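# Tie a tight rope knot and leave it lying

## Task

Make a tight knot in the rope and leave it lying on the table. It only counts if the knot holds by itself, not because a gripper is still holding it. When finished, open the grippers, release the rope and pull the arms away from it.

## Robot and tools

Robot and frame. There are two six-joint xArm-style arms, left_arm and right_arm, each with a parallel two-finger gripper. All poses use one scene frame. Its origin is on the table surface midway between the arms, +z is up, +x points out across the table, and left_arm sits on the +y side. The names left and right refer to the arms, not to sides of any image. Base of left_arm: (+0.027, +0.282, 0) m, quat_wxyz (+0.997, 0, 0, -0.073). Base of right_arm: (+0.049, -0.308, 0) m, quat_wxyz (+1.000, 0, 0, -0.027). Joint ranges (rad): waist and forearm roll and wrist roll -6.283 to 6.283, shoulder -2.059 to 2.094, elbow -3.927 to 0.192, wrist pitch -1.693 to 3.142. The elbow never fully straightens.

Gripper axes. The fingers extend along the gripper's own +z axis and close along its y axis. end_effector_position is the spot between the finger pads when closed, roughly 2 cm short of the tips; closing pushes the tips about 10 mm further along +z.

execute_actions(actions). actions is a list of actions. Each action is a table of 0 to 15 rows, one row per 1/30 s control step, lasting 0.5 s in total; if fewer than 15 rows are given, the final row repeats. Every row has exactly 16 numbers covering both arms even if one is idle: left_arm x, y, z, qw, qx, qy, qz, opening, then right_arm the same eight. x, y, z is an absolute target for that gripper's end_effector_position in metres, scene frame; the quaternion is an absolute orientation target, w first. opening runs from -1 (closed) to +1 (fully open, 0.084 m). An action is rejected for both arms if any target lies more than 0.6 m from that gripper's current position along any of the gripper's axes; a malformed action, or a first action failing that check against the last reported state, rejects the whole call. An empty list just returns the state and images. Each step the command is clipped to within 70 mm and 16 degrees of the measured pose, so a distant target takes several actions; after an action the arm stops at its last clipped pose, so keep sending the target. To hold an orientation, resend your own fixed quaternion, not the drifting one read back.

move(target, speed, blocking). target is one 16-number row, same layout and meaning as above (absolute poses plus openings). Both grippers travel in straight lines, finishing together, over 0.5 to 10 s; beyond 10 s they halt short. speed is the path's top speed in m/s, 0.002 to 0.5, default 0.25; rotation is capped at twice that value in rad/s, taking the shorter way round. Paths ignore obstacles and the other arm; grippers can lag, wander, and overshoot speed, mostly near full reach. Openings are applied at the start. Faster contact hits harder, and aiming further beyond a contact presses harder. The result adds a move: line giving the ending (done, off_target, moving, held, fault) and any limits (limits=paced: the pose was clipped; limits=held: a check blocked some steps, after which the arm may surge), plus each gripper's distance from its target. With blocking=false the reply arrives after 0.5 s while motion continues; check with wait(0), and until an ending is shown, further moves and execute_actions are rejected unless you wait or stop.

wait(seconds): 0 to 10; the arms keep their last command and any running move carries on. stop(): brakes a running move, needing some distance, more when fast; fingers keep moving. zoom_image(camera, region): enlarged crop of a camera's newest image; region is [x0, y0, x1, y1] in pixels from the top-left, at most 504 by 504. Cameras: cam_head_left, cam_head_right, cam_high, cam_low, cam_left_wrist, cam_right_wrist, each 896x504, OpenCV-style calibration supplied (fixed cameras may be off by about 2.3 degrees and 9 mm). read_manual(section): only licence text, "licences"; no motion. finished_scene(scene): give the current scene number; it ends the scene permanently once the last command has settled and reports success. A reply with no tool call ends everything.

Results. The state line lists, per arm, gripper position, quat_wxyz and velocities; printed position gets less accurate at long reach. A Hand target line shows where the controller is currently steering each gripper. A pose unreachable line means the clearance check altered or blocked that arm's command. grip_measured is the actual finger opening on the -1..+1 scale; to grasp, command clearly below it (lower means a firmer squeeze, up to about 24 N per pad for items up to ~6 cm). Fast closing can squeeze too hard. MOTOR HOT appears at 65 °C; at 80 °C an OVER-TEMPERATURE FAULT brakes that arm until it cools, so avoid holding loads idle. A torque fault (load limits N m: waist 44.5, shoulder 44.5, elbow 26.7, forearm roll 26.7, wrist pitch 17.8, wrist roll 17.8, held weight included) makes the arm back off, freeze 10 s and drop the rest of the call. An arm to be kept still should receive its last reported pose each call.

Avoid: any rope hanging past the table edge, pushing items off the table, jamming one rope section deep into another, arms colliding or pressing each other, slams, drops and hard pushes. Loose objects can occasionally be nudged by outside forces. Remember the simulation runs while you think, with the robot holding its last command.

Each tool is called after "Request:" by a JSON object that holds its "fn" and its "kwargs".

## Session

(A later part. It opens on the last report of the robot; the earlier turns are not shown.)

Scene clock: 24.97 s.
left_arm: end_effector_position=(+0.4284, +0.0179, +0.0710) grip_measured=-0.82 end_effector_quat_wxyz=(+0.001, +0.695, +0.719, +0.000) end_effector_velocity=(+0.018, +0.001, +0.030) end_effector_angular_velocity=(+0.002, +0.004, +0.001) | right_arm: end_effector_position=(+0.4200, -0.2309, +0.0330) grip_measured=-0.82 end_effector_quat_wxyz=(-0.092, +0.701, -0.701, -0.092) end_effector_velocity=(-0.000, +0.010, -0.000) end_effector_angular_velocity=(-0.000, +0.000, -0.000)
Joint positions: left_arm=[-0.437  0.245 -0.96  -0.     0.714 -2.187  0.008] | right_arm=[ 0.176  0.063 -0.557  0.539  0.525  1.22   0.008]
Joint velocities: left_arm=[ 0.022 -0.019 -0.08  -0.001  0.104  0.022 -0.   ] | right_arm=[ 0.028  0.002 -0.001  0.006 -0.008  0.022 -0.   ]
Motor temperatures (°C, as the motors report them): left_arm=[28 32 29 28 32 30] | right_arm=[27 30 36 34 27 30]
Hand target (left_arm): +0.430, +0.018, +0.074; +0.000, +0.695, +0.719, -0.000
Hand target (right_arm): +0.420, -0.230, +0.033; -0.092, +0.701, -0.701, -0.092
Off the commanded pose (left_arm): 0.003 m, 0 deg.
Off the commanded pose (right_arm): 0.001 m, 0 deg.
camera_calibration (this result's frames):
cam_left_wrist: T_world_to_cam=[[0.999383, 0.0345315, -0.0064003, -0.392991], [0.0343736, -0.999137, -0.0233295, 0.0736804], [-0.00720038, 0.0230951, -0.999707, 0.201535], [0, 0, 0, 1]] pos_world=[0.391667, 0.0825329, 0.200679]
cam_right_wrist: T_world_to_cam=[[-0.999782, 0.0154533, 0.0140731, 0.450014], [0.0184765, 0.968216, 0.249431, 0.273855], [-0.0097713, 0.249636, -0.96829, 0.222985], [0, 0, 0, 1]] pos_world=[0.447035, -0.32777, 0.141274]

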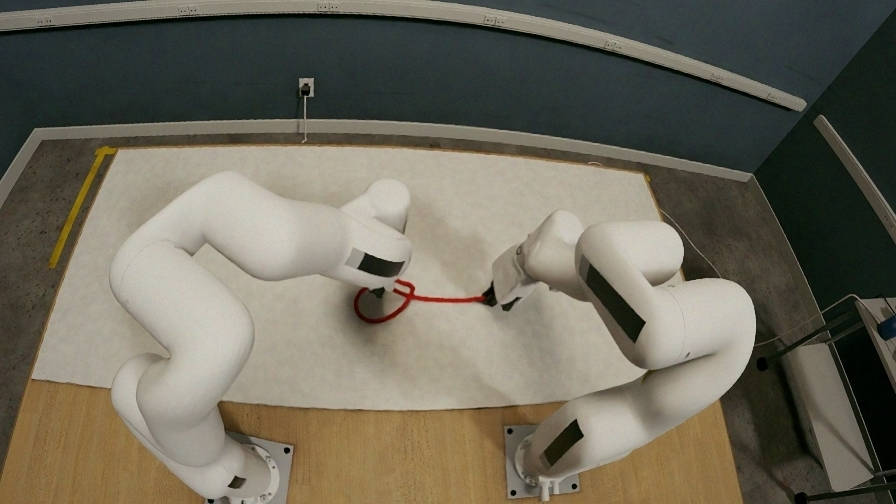

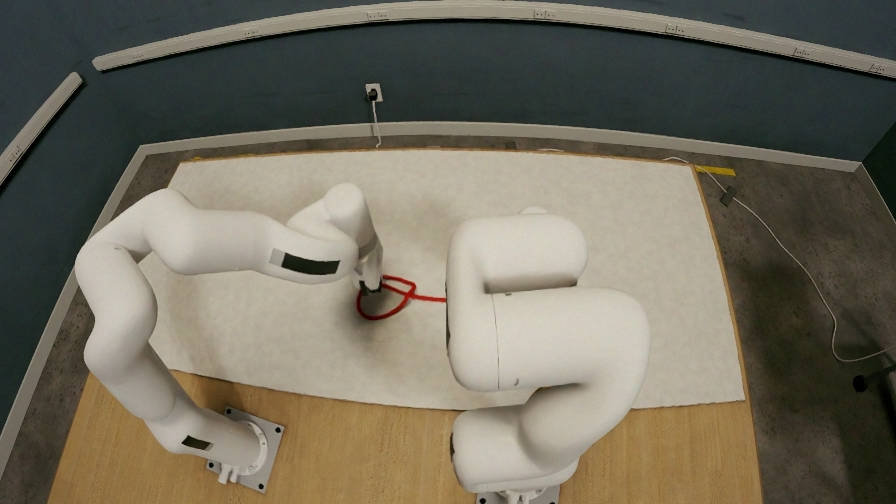

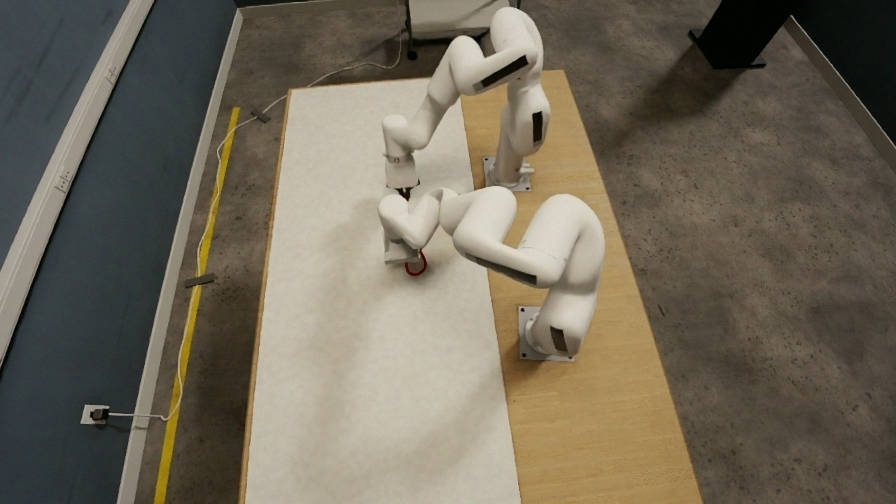

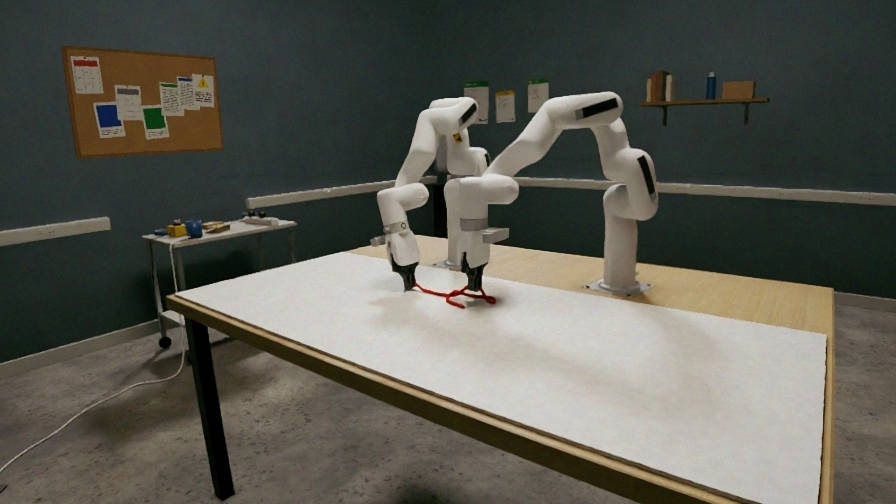

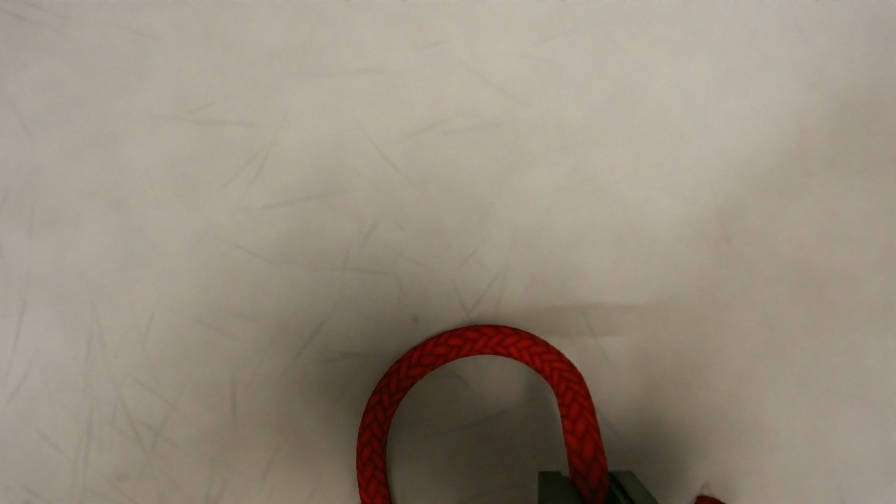

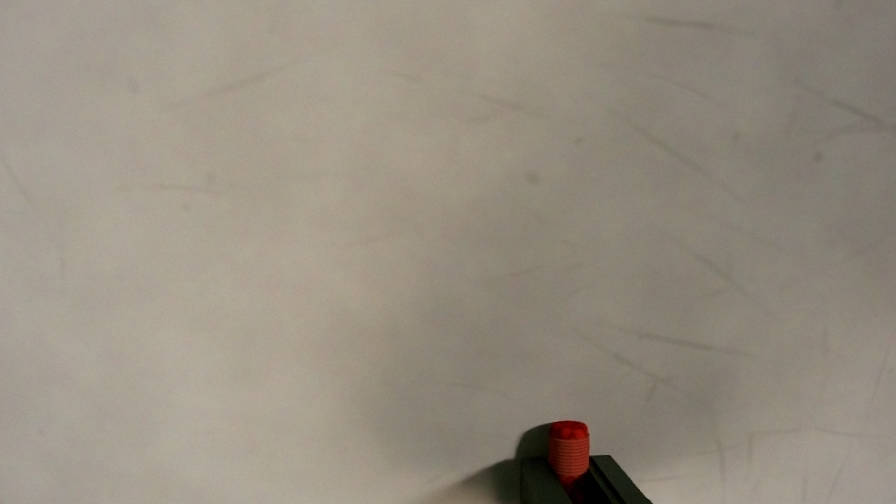

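Request:
{"fn": "move", "kwargs": {"target": [0.518,0.010,0.066,0,0.7071,0.7071,0,-0.92,0.42,-0.212,0.033,-0.0923,0.7011,-0.7011,-0.0923,-0.92], "speed": 0.15}}

Scene clock: 34.60 s.
left_arm: end_effector_position=(+0.5177, +0.0100, +0.0662) grip_measured=-0.82 end_effector_quat_wxyz=(+0.000, +0.707, +0.707, +0.000) end_effector_velocity=(+0.002, -0.001, -0.000) end_effector_angular_velocity=(-0.001, -0.001, +0.001) | right_arm: end_effector_position=(+0.4201, -0.2121, +0.0330) grip_measured=-0.82 end_effector_quat_wxyz=(-0.092, +0.701, -0.701, -0.092) end_effector_velocity=(+0.001, +0.000, +0.000) end_effector_angular_velocity=(+0.000, -0.001, -0.000)
Joint positions: left_arm=[-0.361  0.488 -1.313  0.     0.825 -2.077  0.008] | right_arm=[ 0.228  0.069 -0.562  0.549  0.51   1.262  0.008]
Joint velocities: left_arm=[ 0.001  0.006 -0.01  -0.     0.002  0.     0.   ] | right_arm=[ 0.001 -0.    -0.001  0.     0.     0.001 -0.   ]
Motor temperatures (°C, as the motors report them): left_arm=[28 32 31 28 32 30] | right_arm=[27 30 37 34 27 30]
Hand target (left_arm): +0.518, +0.010, +0.066; +0.000, +0.707, +0.707, +0.000
Hand target (right_arm): +0.420, -0.212, +0.033; -0.092, +0.701, -0.701, -0.092
Off the commanded pose (left_arm): 0.000 m, 0 deg.
Off the commanded pose (right_arm): 0.000 m, 0 deg.
move: done
camera_calibration (this result's frames):
cam_left_wrist: T_world_to_cam=[[0.999975, -0.000548899, -0.00701331, -0.481941], [-0.000716581, -0.999713, -0.0239289, 0.0807901], [-0.00699817, 0.0239334, -0.999689, 0.197491], [0, 0, 0, 1]] pos_world=[0.483369, 0.0757757, 0.195983]
cam_right_wrist: T_world_to_cam=[[-0.999779, 0.0156569, 0.0140051, 0.449832], [0.0186553, 0.968247, 0.249297, 0.255604], [-0.00965715, 0.249503, -0.968326, 0.218213], [0, 0, 0, 1]] pos_world=[0.447071, -0.308976, 0.14128]

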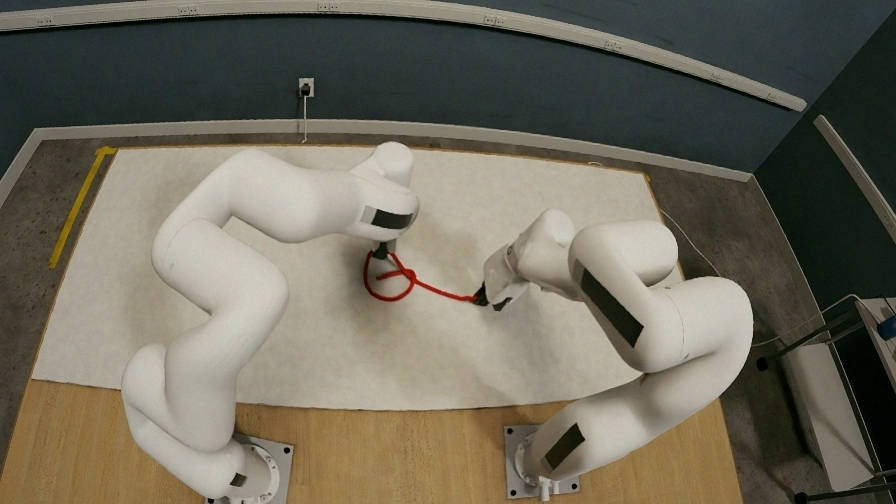

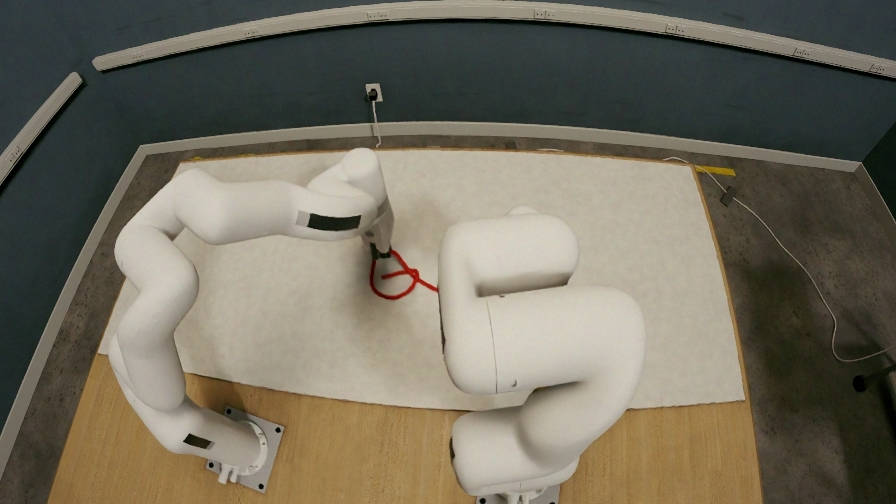

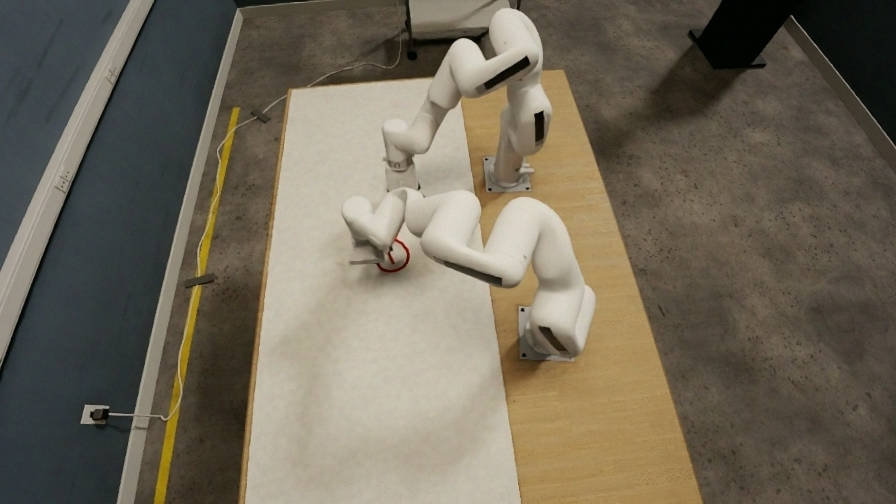

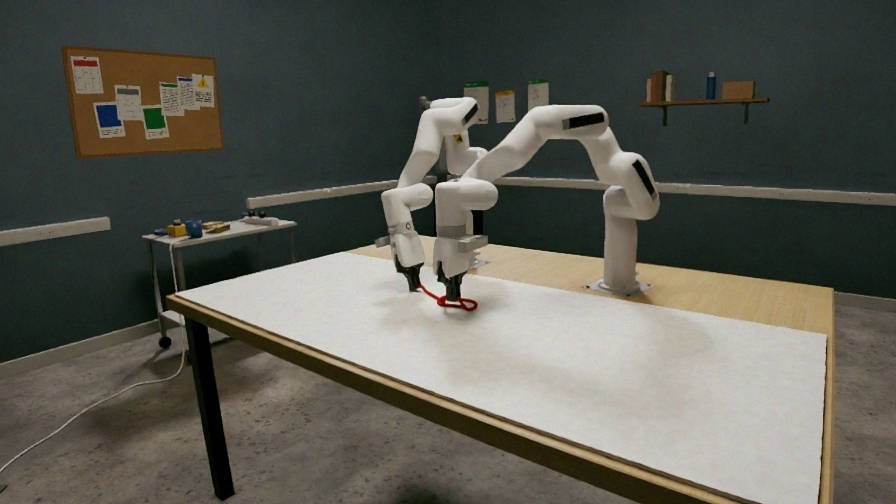

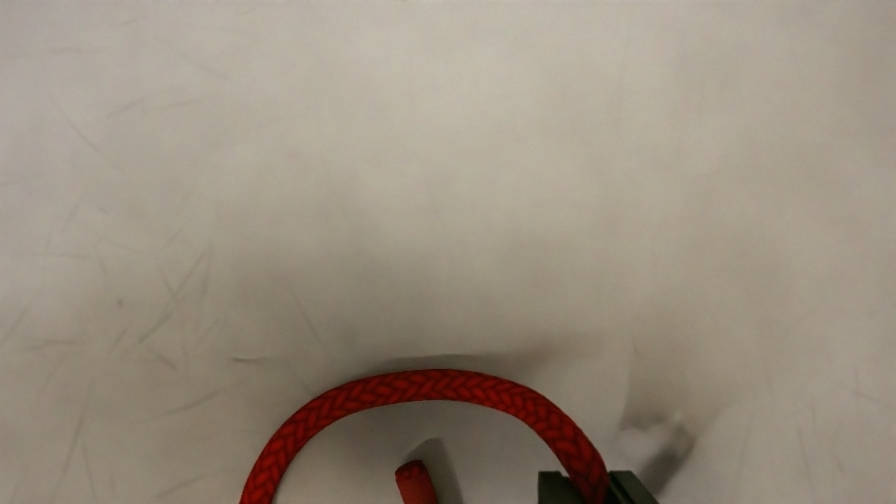

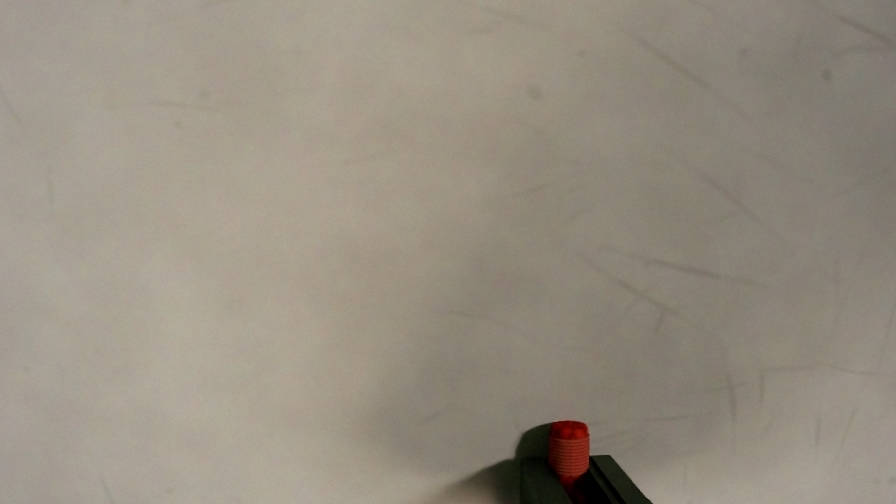

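Request:
{"fn": "execute_actions", "kwargs": {"actions": [[[0.5181,0.01,0.0653,0,0.7071,0.7071,0,-0.92,0.42,-0.212,0.033,-0.0923,0.7011,-0.7011,-0.0923,-0.92],[0.5183,0.01,0.0632,0,0.7071,0.7071,0,-0.92,0.42,-0.212,0.033,-0.0923,0.7011,-0.7011,-0.0923,-0.92],[0.5186,0.01,0.0601,0,0.7071,0.7071,0,-0.92,0.42,-0.212,0.033,-0.0923,0.7011,-0.7011,-0.0923,-0.92],[0.519,0.01,0.0563,0,0.7071,0.7071,0,-0.92,0.42,-0.212,0.033,-0.0923,0.7011,-0.7011,-0.0923,-0.92],[0.5195,0.01,0.0519,0,0.7071,0.7071,0,-0.92,0.42,-0.212,0.033,-0.0923,0.7011,-0.7011,-0.0923,-0.92],[0.52,0.01,0.0472,0,0.7071,0.7071,0,-0.92,0.42,-0.212,0.033,-0.0923,0.7011,-0.7011,-0.0923,-0.92],[0.5205,0.01,0.0426,0,0.7071,0.7071,0,-0.92,0.42,-0.212,0.033,-0.0923,0.7011,-0.7011,-0.0923,-0.92],[0.521,0.01,0.0382,0,0.7071,0.7071,0,-0.92,0.42,-0.212,0.033,-0.0923,0.7011,-0.7011,-0.0923,-0.92],[0.5214,0.01,0.0344,0,0.7071,0.7071,0,-0.92,0.42,-0.212,0.033,-0.0923,0.7011,-0.7011,-0.0923,-0.92],[0.5217,0.01,0.0313,0,0.7071,0.7071,0,-0.92,0.42,-0.212,0.033,-0.0923,0.7011,-0.7011,-0.0923,-0.92],[0.5219,0.01,0.0292,0,0.7071,0.7071,0,-0.92,0.42,-0.212,0.033,-0.0923,0.7011,-0.7011,-0.0923,-0.92],[0.522,0.01,0.0285,0,0.7071,0.7071,0,-0.92,0.42,-0.212,0.033,-0.0923,0.7011,-0.7011,-0.0923,-0.92]],[[0.522,0.01,0.0285,0,0.7071,0.7071,0,-0.92,0.42,-0.212,0.033,-0.0923,0.7011,-0.7011,-0.0923,-0.92],[0.522,0.01,0.0283,0,0.7071,0.7071,0,-0.82,0.42,-0.212,0.033,-0.0923,0.7011,-0.7011,-0.0923,-0.92],[0.522,0.01,0.028,0,0.7071,0.7071,0,-0.73,0.42,-0.212,0.033,-0.0923,0.7011,-0.7011,-0.0923,-0.92],[0.522,0.01,0.028,0,0.7071,0.7071,0,-0.64,0.42,-0.212,0.033,-0.0923,0.7011,-0.7011,-0.0923,-0.92],[0.522,0.01,0.028,0,0.7071,0.7071,0,-0.56,0.42,-0.212,0.033,-0.0923,0.7011,-0.7011,-0.0923,-0.92],[0.522,0.01,0.028,0,0.7071,0.7071,0,-0.5,0.42,-0.212,0.033,-0.0923,0.7011,-0.7011,-0.0923,-0.92],[0.522,0.01,0.028,0,0.7071,0.7071,0,-0.5,0.42,-0.212,0.033,-0.0923,0.7011,-0.7011,-0.0923,-0.92],[0.522,0.01,0.028,0,0.7071,0.7071,0,-0.5,0.42,-0.212,0.033,-0.0923,0.7011,-0.7011,-0.0923,-0.92],[0.522,0.01,0.0288,0,0.7071,0.7071,0,-0.5,0.42,-0.212,0.033,-0.0923,0.7011,-0.7011,-0.0923,-0.92],[0.522,0.01,0.0305,0,0.7071,0.7071,0,-0.5,0.42,-0.212,0.033,-0.0923,0.7011,-0.7011,-0.0923,-0.92],[0.522,0.01,0.033,0,0.7071,0.7071,0,-0.5,0.42,-0.212,0.033,-0.0923,0.7011,-0.7011,-0.0923,-0.92],[0.522,0.01,0.036,0,0.7071,0.7071,0,-0.5,0.42,-0.212,0.033,-0.0923,0.7011,-0.7011,-0.0923,-0.92],[0.522,0.01,0.0395,0,0.7071,0.7071,0,-0.5,0.42,-0.212,0.033,-0.0923,0.7011,-0.7011,-0.0923,-0.92],[0.522,0.01,0.043,0,0.7071,0.7071,0,-0.5,0.42,-0.212,0.033,-0.0923,0.7011,-0.7011,-0.0923,-0.92],[0.522,0.01,0.0465,0,0.7071,0.7071,0,-0.5,0.42,-0.212,0.033,-0.0923,0.7011,-0.7011,-0.0923,-0.92]],[[0.5216,0.0096,0.05,0,0.7057,0.7085,0,-0.5,0.42,-0.212,0.033,-0.0923,0.7011,-0.7011,-0.0923,-0.92],[0.5204,0.0084,0.0533,0,0.7017,0.7125,0,-0.5,0.42,-0.212,0.033,-0.0923,0.7011,-0.7011,-0.0923,-0.92],[0.5187,0.0066,0.0564,0,0.6955,0.7186,0,-0.5,0.42,-0.212,0.033,-0.0923,0.7011,-0.7011,-0.0923,-0.92],[0.5164,0.0042,0.0593,0,0.6874,0.7263,0,-0.5,0.42,-0.212,0.033,-0.0923,0.7011,-0.7011,-0.0923,-0.92],[0.5137,0.0015,0.062,0,0.6778,0.7353,0,-0.5,0.42,-0.212,0.033,-0.0923,0.7011,-0.7011,-0.0923,-0.92],[0.5107,-0.0016,0.0645,0,0.6669,0.7451,0,-0.5,0.42,-0.212,0.033,-0.0923,0.7011,-0.7011,-0.0923,-0.92],[0.5076,-0.0049,0.0667,0,0.6554,0.7553,0,-0.5,0.42,-0.212,0.033,-0.0923,0.7011,-0.7011,-0.0923,-0.92],[0.5044,-0.0082,0.0687,0,0.6435,0.7655,0,-0.5,0.42,-0.212,0.033,-0.0923,0.7011,-0.7011,-0.0923,-0.92],[0.5013,-0.0114,0.0704,0,0.6316,0.7753,0,-0.5,0.42,-0.212,0.033,-0.0923,0.7011,-0.7011,-0.0923,-0.92],[0.4983,-0.0145,0.0718,0,0.6202,0.7844,0,-0.5,0.42,-0.212,0.033,-0.0923,0.7011,-0.7011,-0.0923,-0.92],[0.4956,-0.0172,0.073,0,0.6098,0.7926,0,-0.5,0.42,-0.212,0.033,-0.0923,0.7011,-0.7011,-0.0923,-0.92],[0.4933,-0.0196,0.0739,0,0.6009,0.7993,0,-0.5,0.42,-0.212,0.033,-0.0923,0.7011,-0.7011,-0.0923,-0.92],[0.4916,-0.0214,0.0745,0,0.5940,0.8045,0,-0.5,0.42,-0.212,0.033,-0.0923,0.7011,-0.7011,-0.0923,-0.92],[0.4904,-0.0226,0.0749,0,0.5894,0.8078,0,-0.5,0.42,-0.212,0.033,-0.0923,0.7011,-0.7011,-0.0923,-0.92],[0.49,-0.023,0.075,0,0.5878,0.8090,0,-0.5,0.42,-0.212,0.033,-0.0923,0.7011,-0.7011,-0.0923,-0.92]]]}}

Scene clock: 37.13 s.
left_arm: end_effector_position=(+0.4961, -0.0170, +0.0719) grip_measured=-0.52 end_effector_quat_wxyz=(+0.000, +0.615, +0.788, -0.005) end_effector_velocity=(-0.066, -0.069, +0.032) end_effector_angular_velocity=(+0.016, -0.005, +0.619) | right_arm: end_effector_position=(+0.4200, -0.2120, +0.0330) grip_measured=-0.82 end_effector_quat_wxyz=(-0.092, +0.701, -0.701, -0.092) end_effector_velocity=(+0.001, -0.000, +0.000) end_effector_angular_velocity=(-0.001, -0.002, -0.000)
Joint positions: left_arm=[-0.419  0.464 -1.293 -0.014  0.83  -2.371  0.021] | right_arm=[ 0.229  0.069 -0.561  0.549  0.51   1.262  0.008]
Joint velocities: left_arm=[-0.173 -0.115  0.077  0.022  0.035 -0.807 -0.   ] | right_arm=[-0.    -0.001 -0.    -0.001 -0.002  0.     0.   ]
Motor temperatures (°C, as the motors report them): left_arm=[28 32 31 28 32 30] | right_arm=[27 30 37 34 27 30]
Hand target (left_arm): +0.490, -0.023, +0.075; +0.000, +0.590, +0.808, -0.003
Hand target (right_arm): +0.420, -0.212, +0.033; -0.092, +0.701, -0.701, -0.092
Off the commanded pose (left_arm): 0.009 m, 4 deg.
Off the commanded pose (right_arm): 0.000 m, 0 deg.
camera_calibration (this result's frames):
cam_left_wrist: T_world_to_cam=[[0.969967, 0.242792, -0.0147229, -0.440732], [0.242539, -0.969992, -0.0170581, -0.0667354], [-0.0184227, 0.0129749, -0.999746, 0.209102], [0, 0, 0, 1]] pos_world=[0.447533, 0.0395603, 0.201422]
cam_right_wrist: T_world_to_cam=[[-0.999779, 0.0155792, 0.0140928, 0.449733], [0.0186036, 0.968207, 0.249456, 0.255478], [-0.00975837, 0.249663, -0.968283, 0.218262], [0, 0, 0, 1]] pos_world=[0.447011, -0.308855, 0.141271]

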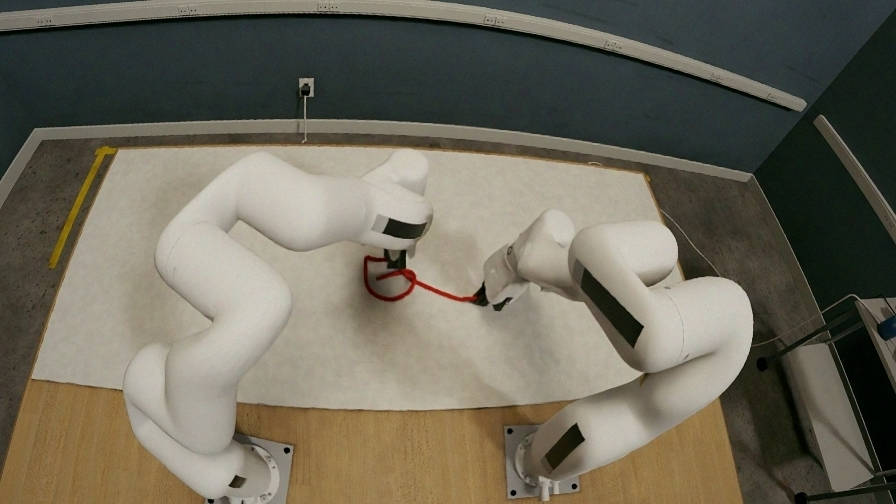

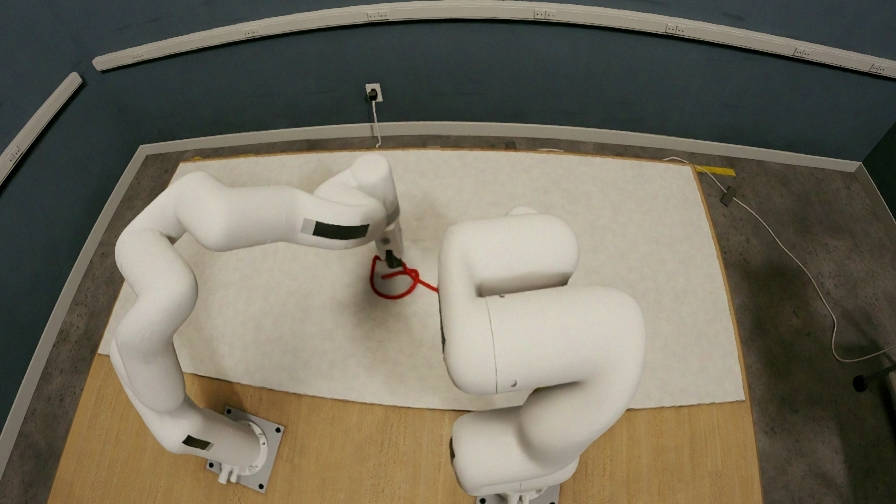

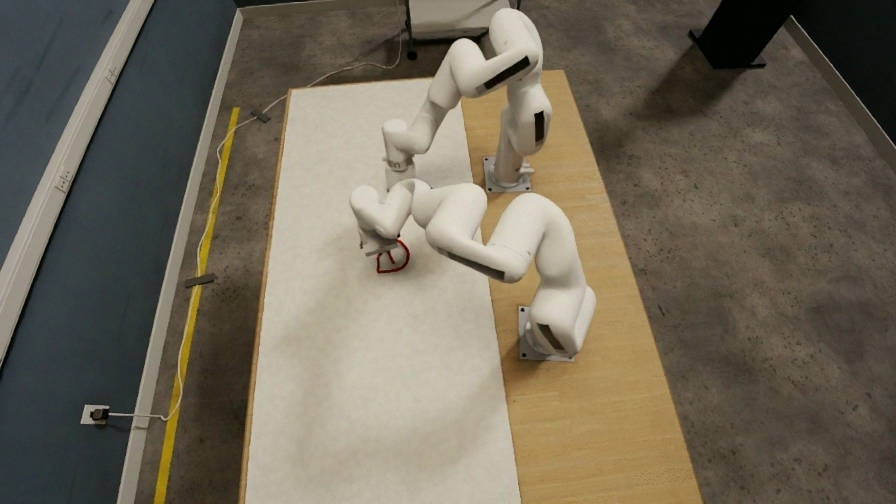

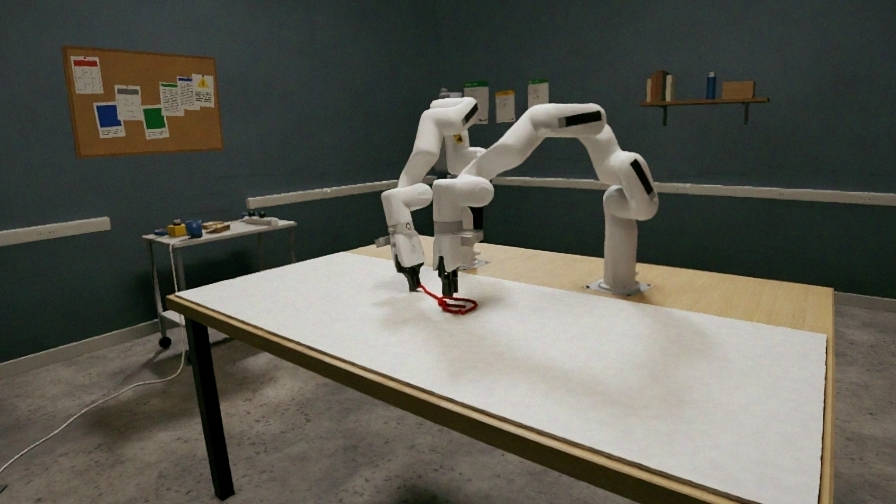

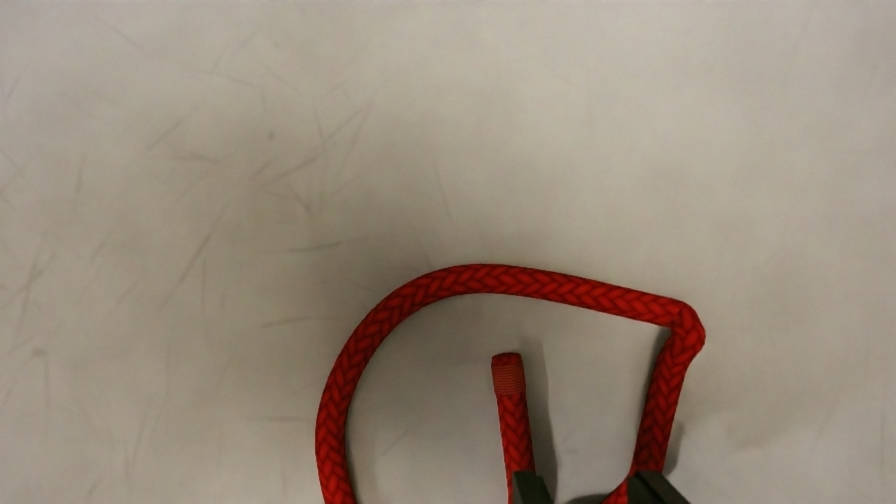

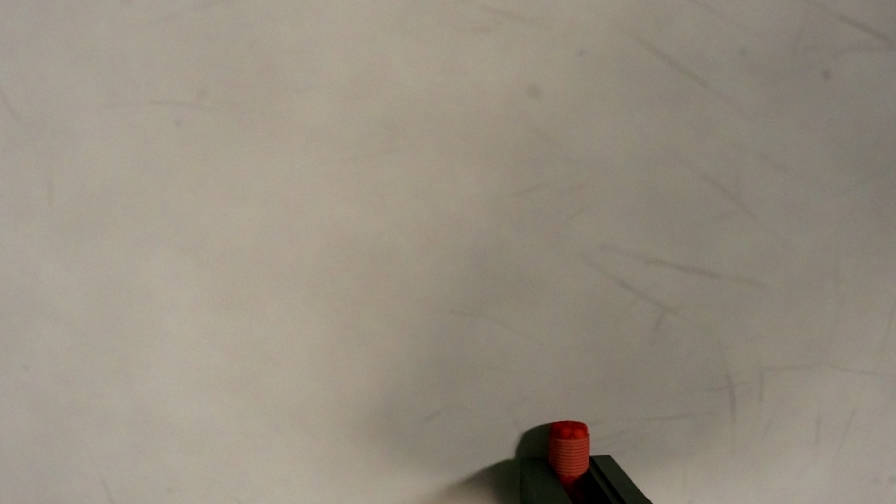

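Request:
{"fn": "execute_actions", "kwargs": {"actions": [[[0.4896,-0.0224,0.0745,0,0.5871,0.8095,0,-0.5,0.42,-0.212,0.033,-0.0923,0.7011,-0.7011,-0.0923,-0.92],[0.4885,-0.0207,0.0729,0,0.5851,0.8110,0,-0.5,0.42,-0.212,0.033,-0.0923,0.7011,-0.7011,-0.0923,-0.92],[0.4868,-0.0184,0.0705,0,0.5823,0.8130,0,-0.5,0.42,-0.212,0.033,-0.0923,0.7011,-0.7011,-0.0923,-0.92],[0.4849,-0.0155,0.0674,0,0.5789,0.8154,0,-0.5,0.42,-0.212,0.033,-0.0923,0.7011,-0.7011,-0.0923,-0.92],[0.4828,-0.0126,0.0636,0,0.5754,0.8179,0,-0.5,0.42,-0.212,0.033,-0.0923,0.7011,-0.7011,-0.0923,-0.92],[0.4809,-0.0097,0.0595,0,0.5720,0.8203,0,-0.5,0.42,-0.212,0.033,-0.0923,0.7011,-0.7011,-0.0923,-0.92],[0.4792,-0.0074,0.0551,0,0.5691,0.8223,0,-0.5,0.42,-0.212,0.033,-0.0923,0.7011,-0.7011,-0.0923,-0.92],[0.4781,-0.0057,0.0505,0,0.5671,0.8236,0,-0.5,0.42,-0.212,0.033,-0.0923,0.7011,-0.7011,-0.0923,-0.92],[0.4777,-0.0051,0.0459,0,0.5664,0.8241,0,-0.5,0.42,-0.212,0.033,-0.0923,0.7011,-0.7011,-0.0923,-0.92],[0.4777,-0.0051,0.0415,0,0.5664,0.8241,0,-0.5,0.42,-0.212,0.033,-0.0923,0.7011,-0.7011,-0.0923,-0.92],[0.4777,-0.0051,0.0374,0,0.5664,0.8241,0,-0.5,0.42,-0.212,0.033,-0.0923,0.7011,-0.7011,-0.0923,-0.92],[0.4777,-0.0051,0.0336,0,0.5664,0.8241,0,-0.5,0.42,-0.212,0.033,-0.0923,0.7011,-0.7011,-0.0923,-0.92],[0.4777,-0.0051,0.0305,0,0.5664,0.8241,0,-0.5,0.42,-0.212,0.033,-0.0923,0.7011,-0.7011,-0.0923,-0.92],[0.4777,-0.0051,0.0281,0,0.5664,0.8241,0,-0.5,0.42,-0.212,0.033,-0.0923,0.7011,-0.7011,-0.0923,-0.92],[0.4777,-0.0051,0.0265,0,0.5664,0.8241,0,-0.5,0.42,-0.212,0.033,-0.0923,0.7011,-0.7011,-0.0923,-0.92]],[[0.4777,-0.0051,0.026,0,0.5664,0.8241,0,-0.5,0.42,-0.212,0.033,-0.0923,0.7011,-0.7011,-0.0923,-0.92],[0.4777,-0.0051,0.026,0,0.5664,0.8241,0,-0.5,0.42,-0.212,0.033,-0.0923,0.7011,-0.7011,-0.0923,-0.92],[0.4777,-0.0051,0.026,0,0.5664,0.8241,0,-0.5,0.42,-0.212,0.033,-0.0923,0.7011,-0.7011,-0.0923,-0.92],[0.4777,-0.0051,0.026,0,0.5664,0.8241,0,-0.56,0.42,-0.212,0.033,-0.0923,0.7011,-0.7011,-0.0923,-0.92],[0.4777,-0.0051,0.026,0,0.5664,0.8241,0,-0.62,0.42,-0.212,0.033,-0.0923,0.7011,-0.7011,-0.0923,-0.92],[0.4777,-0.0051,0.026,0,0.5664,0.8241,0,-0.68,0.42,-0.212,0.033,-0.0923,0.7011,-0.7011,-0.0923,-0.92],[0.4777,-0.0051,0.026,0,0.5664,0.8241,0,-0.74,0.42,-0.212,0.033,-0.0923,0.7011,-0.7011,-0.0923,-0.92],[0.4777,-0.0051,0.026,0,0.5664,0.8241,0,-0.8,0.42,-0.212,0.033,-0.0923,0.7011,-0.7011,-0.0923,-0.92],[0.4777,-0.0051,0.026,0,0.5664,0.8241,0,-0.86,0.42,-0.212,0.033,-0.0923,0.7011,-0.7011,-0.0923,-0.92],[0.4777,-0.0051,0.026,0,0.5664,0.8241,0,-0.92,0.42,-0.212,0.033,-0.0923,0.7011,-0.7011,-0.0923,-0.92],[0.4777,-0.0051,0.026,0,0.5664,0.8241,0,-0.92,0.42,-0.212,0.033,-0.0923,0.7011,-0.7011,-0.0923,-0.92],[0.4777,-0.0051,0.026,0,0.5664,0.8241,0,-0.92,0.42,-0.212,0.033,-0.0923,0.7011,-0.7011,-0.0923,-0.92],[0.4777,-0.0051,0.026,0,0.5664,0.8241,0,-0.92,0.42,-0.212,0.033,-0.0923,0.7011,-0.7011,-0.0923,-0.92],[0.4777,-0.0051,0.0266,0,0.5664,0.8241,0,-0.92,0.42,-0.212,0.033,-0.0923,0.7011,-0.7011,-0.0923,-0.92],[0.4777,-0.0051,0.028,0,0.5664,0.8241,0,-0.92,0.42,-0.212,0.033,-0.0923,0.7011,-0.7011,-0.0923,-0.92]],[[0.4776,-0.0049,0.0302,0,0.5664,0.8241,0,-0.92,0.42,-0.212,0.033,-0.0923,0.7011,-0.7011,-0.0923,-0.92],[0.4775,-0.0044,0.033,0,0.5664,0.8241,0,-0.92,0.42,-0.212,0.033,-0.0923,0.7011,-0.7011,-0.0923,-0.92],[0.4773,-0.0035,0.0362,0,0.5664,0.8241,0,-0.92,0.42,-0.212,0.033,-0.0923,0.7011,-0.7011,-0.0923,-0.92],[0.477,-0.0022,0.0397,0,0.5664,0.8241,0,-0.92,0.42,-0.212,0.033,-0.0923,0.7011,-0.7011,-0.0923,-0.92],[0.4766,-0.0005,0.0433,0,0.5664,0.8241,0,-0.92,0.42,-0.212,0.033,-0.0923,0.7011,-0.7011,-0.0923,-0.92],[0.4761,0.0016,0.047,0,0.5664,0.8241,0,-0.92,0.42,-0.212,0.033,-0.0923,0.7011,-0.7011,-0.0923,-0.92],[0.4755,0.0041,0.0506,0,0.5664,0.8241,0,-0.92,0.42,-0.212,0.033,-0.0923,0.7011,-0.7011,-0.0923,-0.92],[0.4749,0.0068,0.054,0,0.5664,0.8241,0,-0.92,0.42,-0.212,0.033,-0.0923,0.7011,-0.7011,-0.0923,-0.92],[0.4743,0.0095,0.057,0,0.5664,0.8241,0,-0.92,0.42,-0.212,0.033,-0.0923,0.7011,-0.7011,-0.0923,-0.92],[0.4737,0.0121,0.0596,0,0.5664,0.8241,0,-0.92,0.42,-0.212,0.033,-0.0923,0.7011,-0.7011,-0.0923,-0.92],[0.4732,0.0145,0.0617,0,0.5664,0.8241,0,-0.92,0.42,-0.212,0.033,-0.0923,0.7011,-0.7011,-0.0923,-0.92],[0.4727,0.0166,0.0633,0,0.5664,0.8241,0,-0.92,0.42,-0.212,0.033,-0.0923,0.7011,-0.7011,-0.0923,-0.92],[0.4724,0.0183,0.0643,0,0.5664,0.8241,0,-0.92,0.42,-0.212,0.033,-0.0923,0.7011,-0.7011,-0.0923,-0.92],[0.4721,0.0195,0.0648,0,0.5664,0.8241,0,-0.92,0.42,-0.212,0.033,-0.0923,0.7011,-0.7011,-0.0923,-0.92],[0.472,0.02,0.065,0,0.5664,0.8241,0,-0.92,0.42,-0.212,0.033,-0.0923,0.7011,-0.7011,-0.0923,-0.92]]]}}

Scene clock: 39.80 s.
left_arm: end_effector_position=(+0.4734, +0.0152, +0.0610) grip_measured=-0.82 end_effector_quat_wxyz=(+0.000, +0.566, +0.824, +0.000) end_effector_velocity=(-0.011, +0.053, +0.044) end_effector_angular_velocity=(-0.002, +0.000, +0.004) | right_arm: end_effector_position=(+0.4200, -0.2120, +0.0330) grip_measured=-0.82 end_effector_quat_wxyz=(-0.092, +0.701, -0.701, -0.092) end_effector_velocity=(+0.000, -0.000, -0.000) end_effector_angular_velocity=(-0.000, +0.001, -0.000)
Joint positions: left_arm=[-0.393  0.378 -1.122  0.     0.745 -2.477  0.008] | right_arm=[ 0.229  0.069 -0.561  0.549  0.51   1.262  0.008]
Joint velocities: left_arm=[ 0.077 -0.192  0.143 -0.002  0.048  0.075 -0.   ] | right_arm=[-0.     0.    -0.    -0.001  0.001  0.001 -0.   ]
Motor temperatures (°C, as the motors report them): left_arm=[28 32 31 28 32 30] | right_arm=[27 30 37 34 27 30]
Hand target (left_arm): +0.472, +0.020, +0.065; -0.000, +0.566, +0.824, +0.000
Hand target (right_arm): +0.420, -0.212, +0.033; -0.092, +0.701, -0.701, -0.092
Off the commanded pose (left_arm): 0.006 m, 0 deg.
Off the commanded pose (right_arm): 0.000 m, 0 deg.
camera_calibration (this result's frames):
cam_left_wrist: T_world_to_cam=[[0.93349, 0.358536, -0.00693345, -0.41162], [0.358287, -0.933305, -0.0239331, -0.0851526], [-0.0150519, 0.0198571, -0.99969, 0.195685], [0, 0, 0, 1]] pos_world=[0.417698, 0.0642218, 0.190733]
cam_right_wrist: T_world_to_cam=[[-0.999779, 0.0155766, 0.0140884, 0.449735], [0.0186, 0.968207, 0.249458, 0.255477], [-0.00975477, 0.249665, -0.968283, 0.218262], [0, 0, 0, 1]] pos_world=[0.447013, -0.308853, 0.141272]

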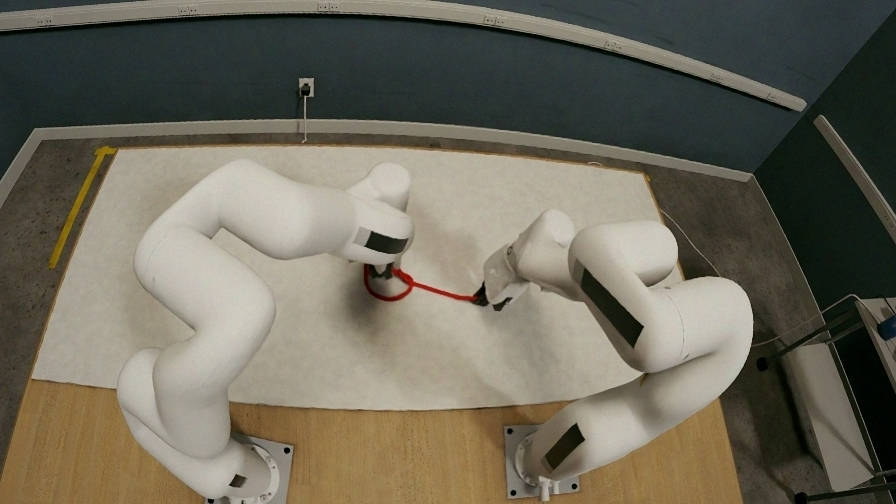

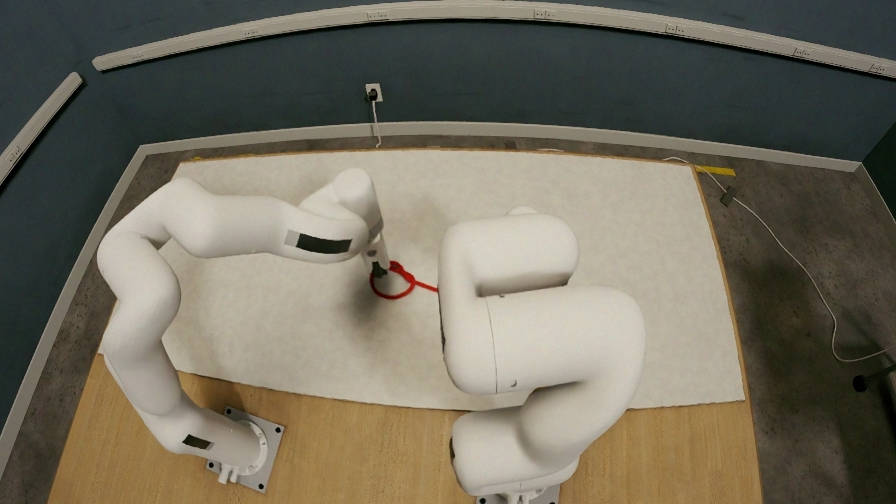

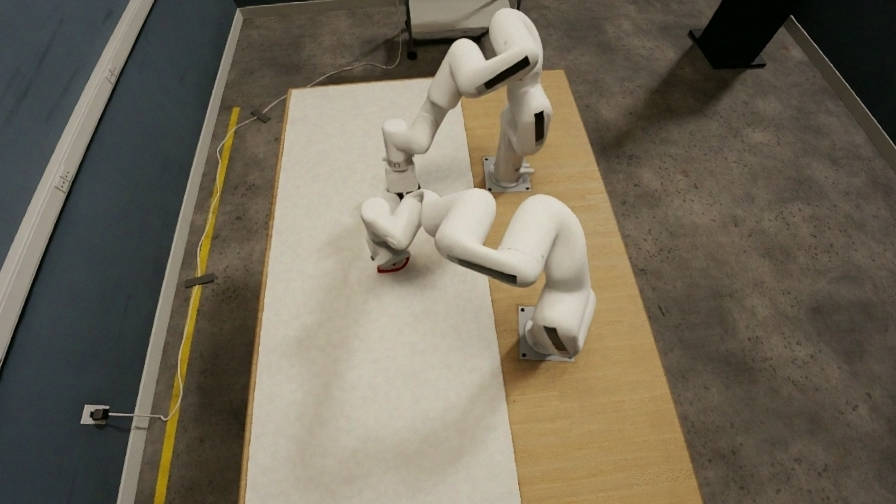

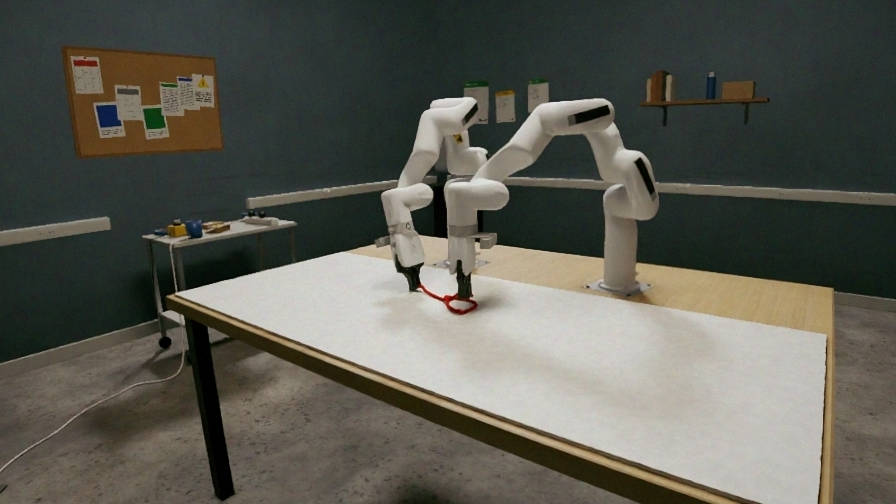

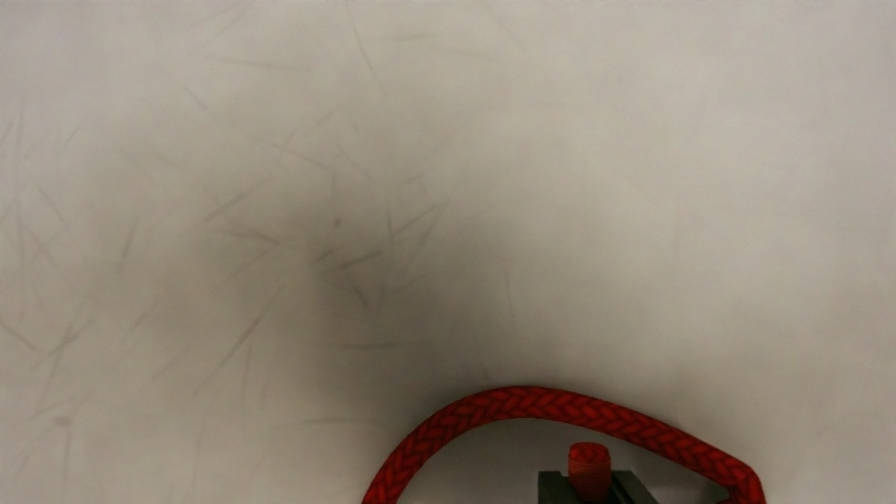

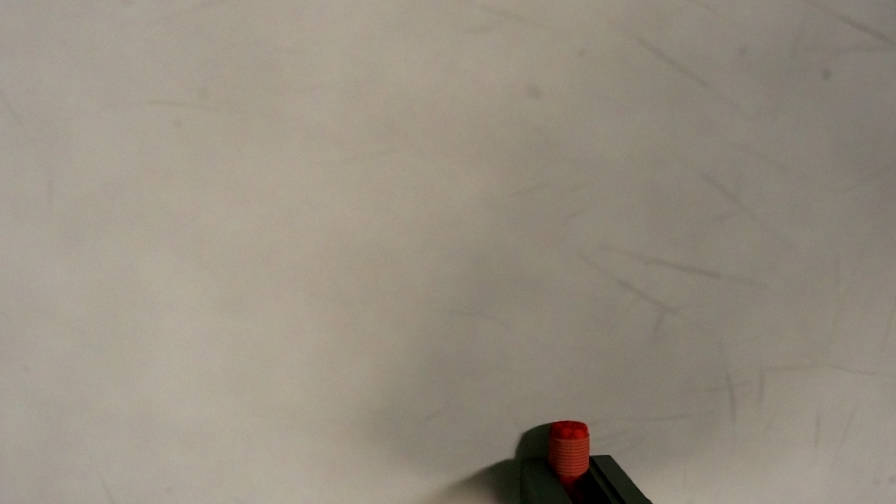

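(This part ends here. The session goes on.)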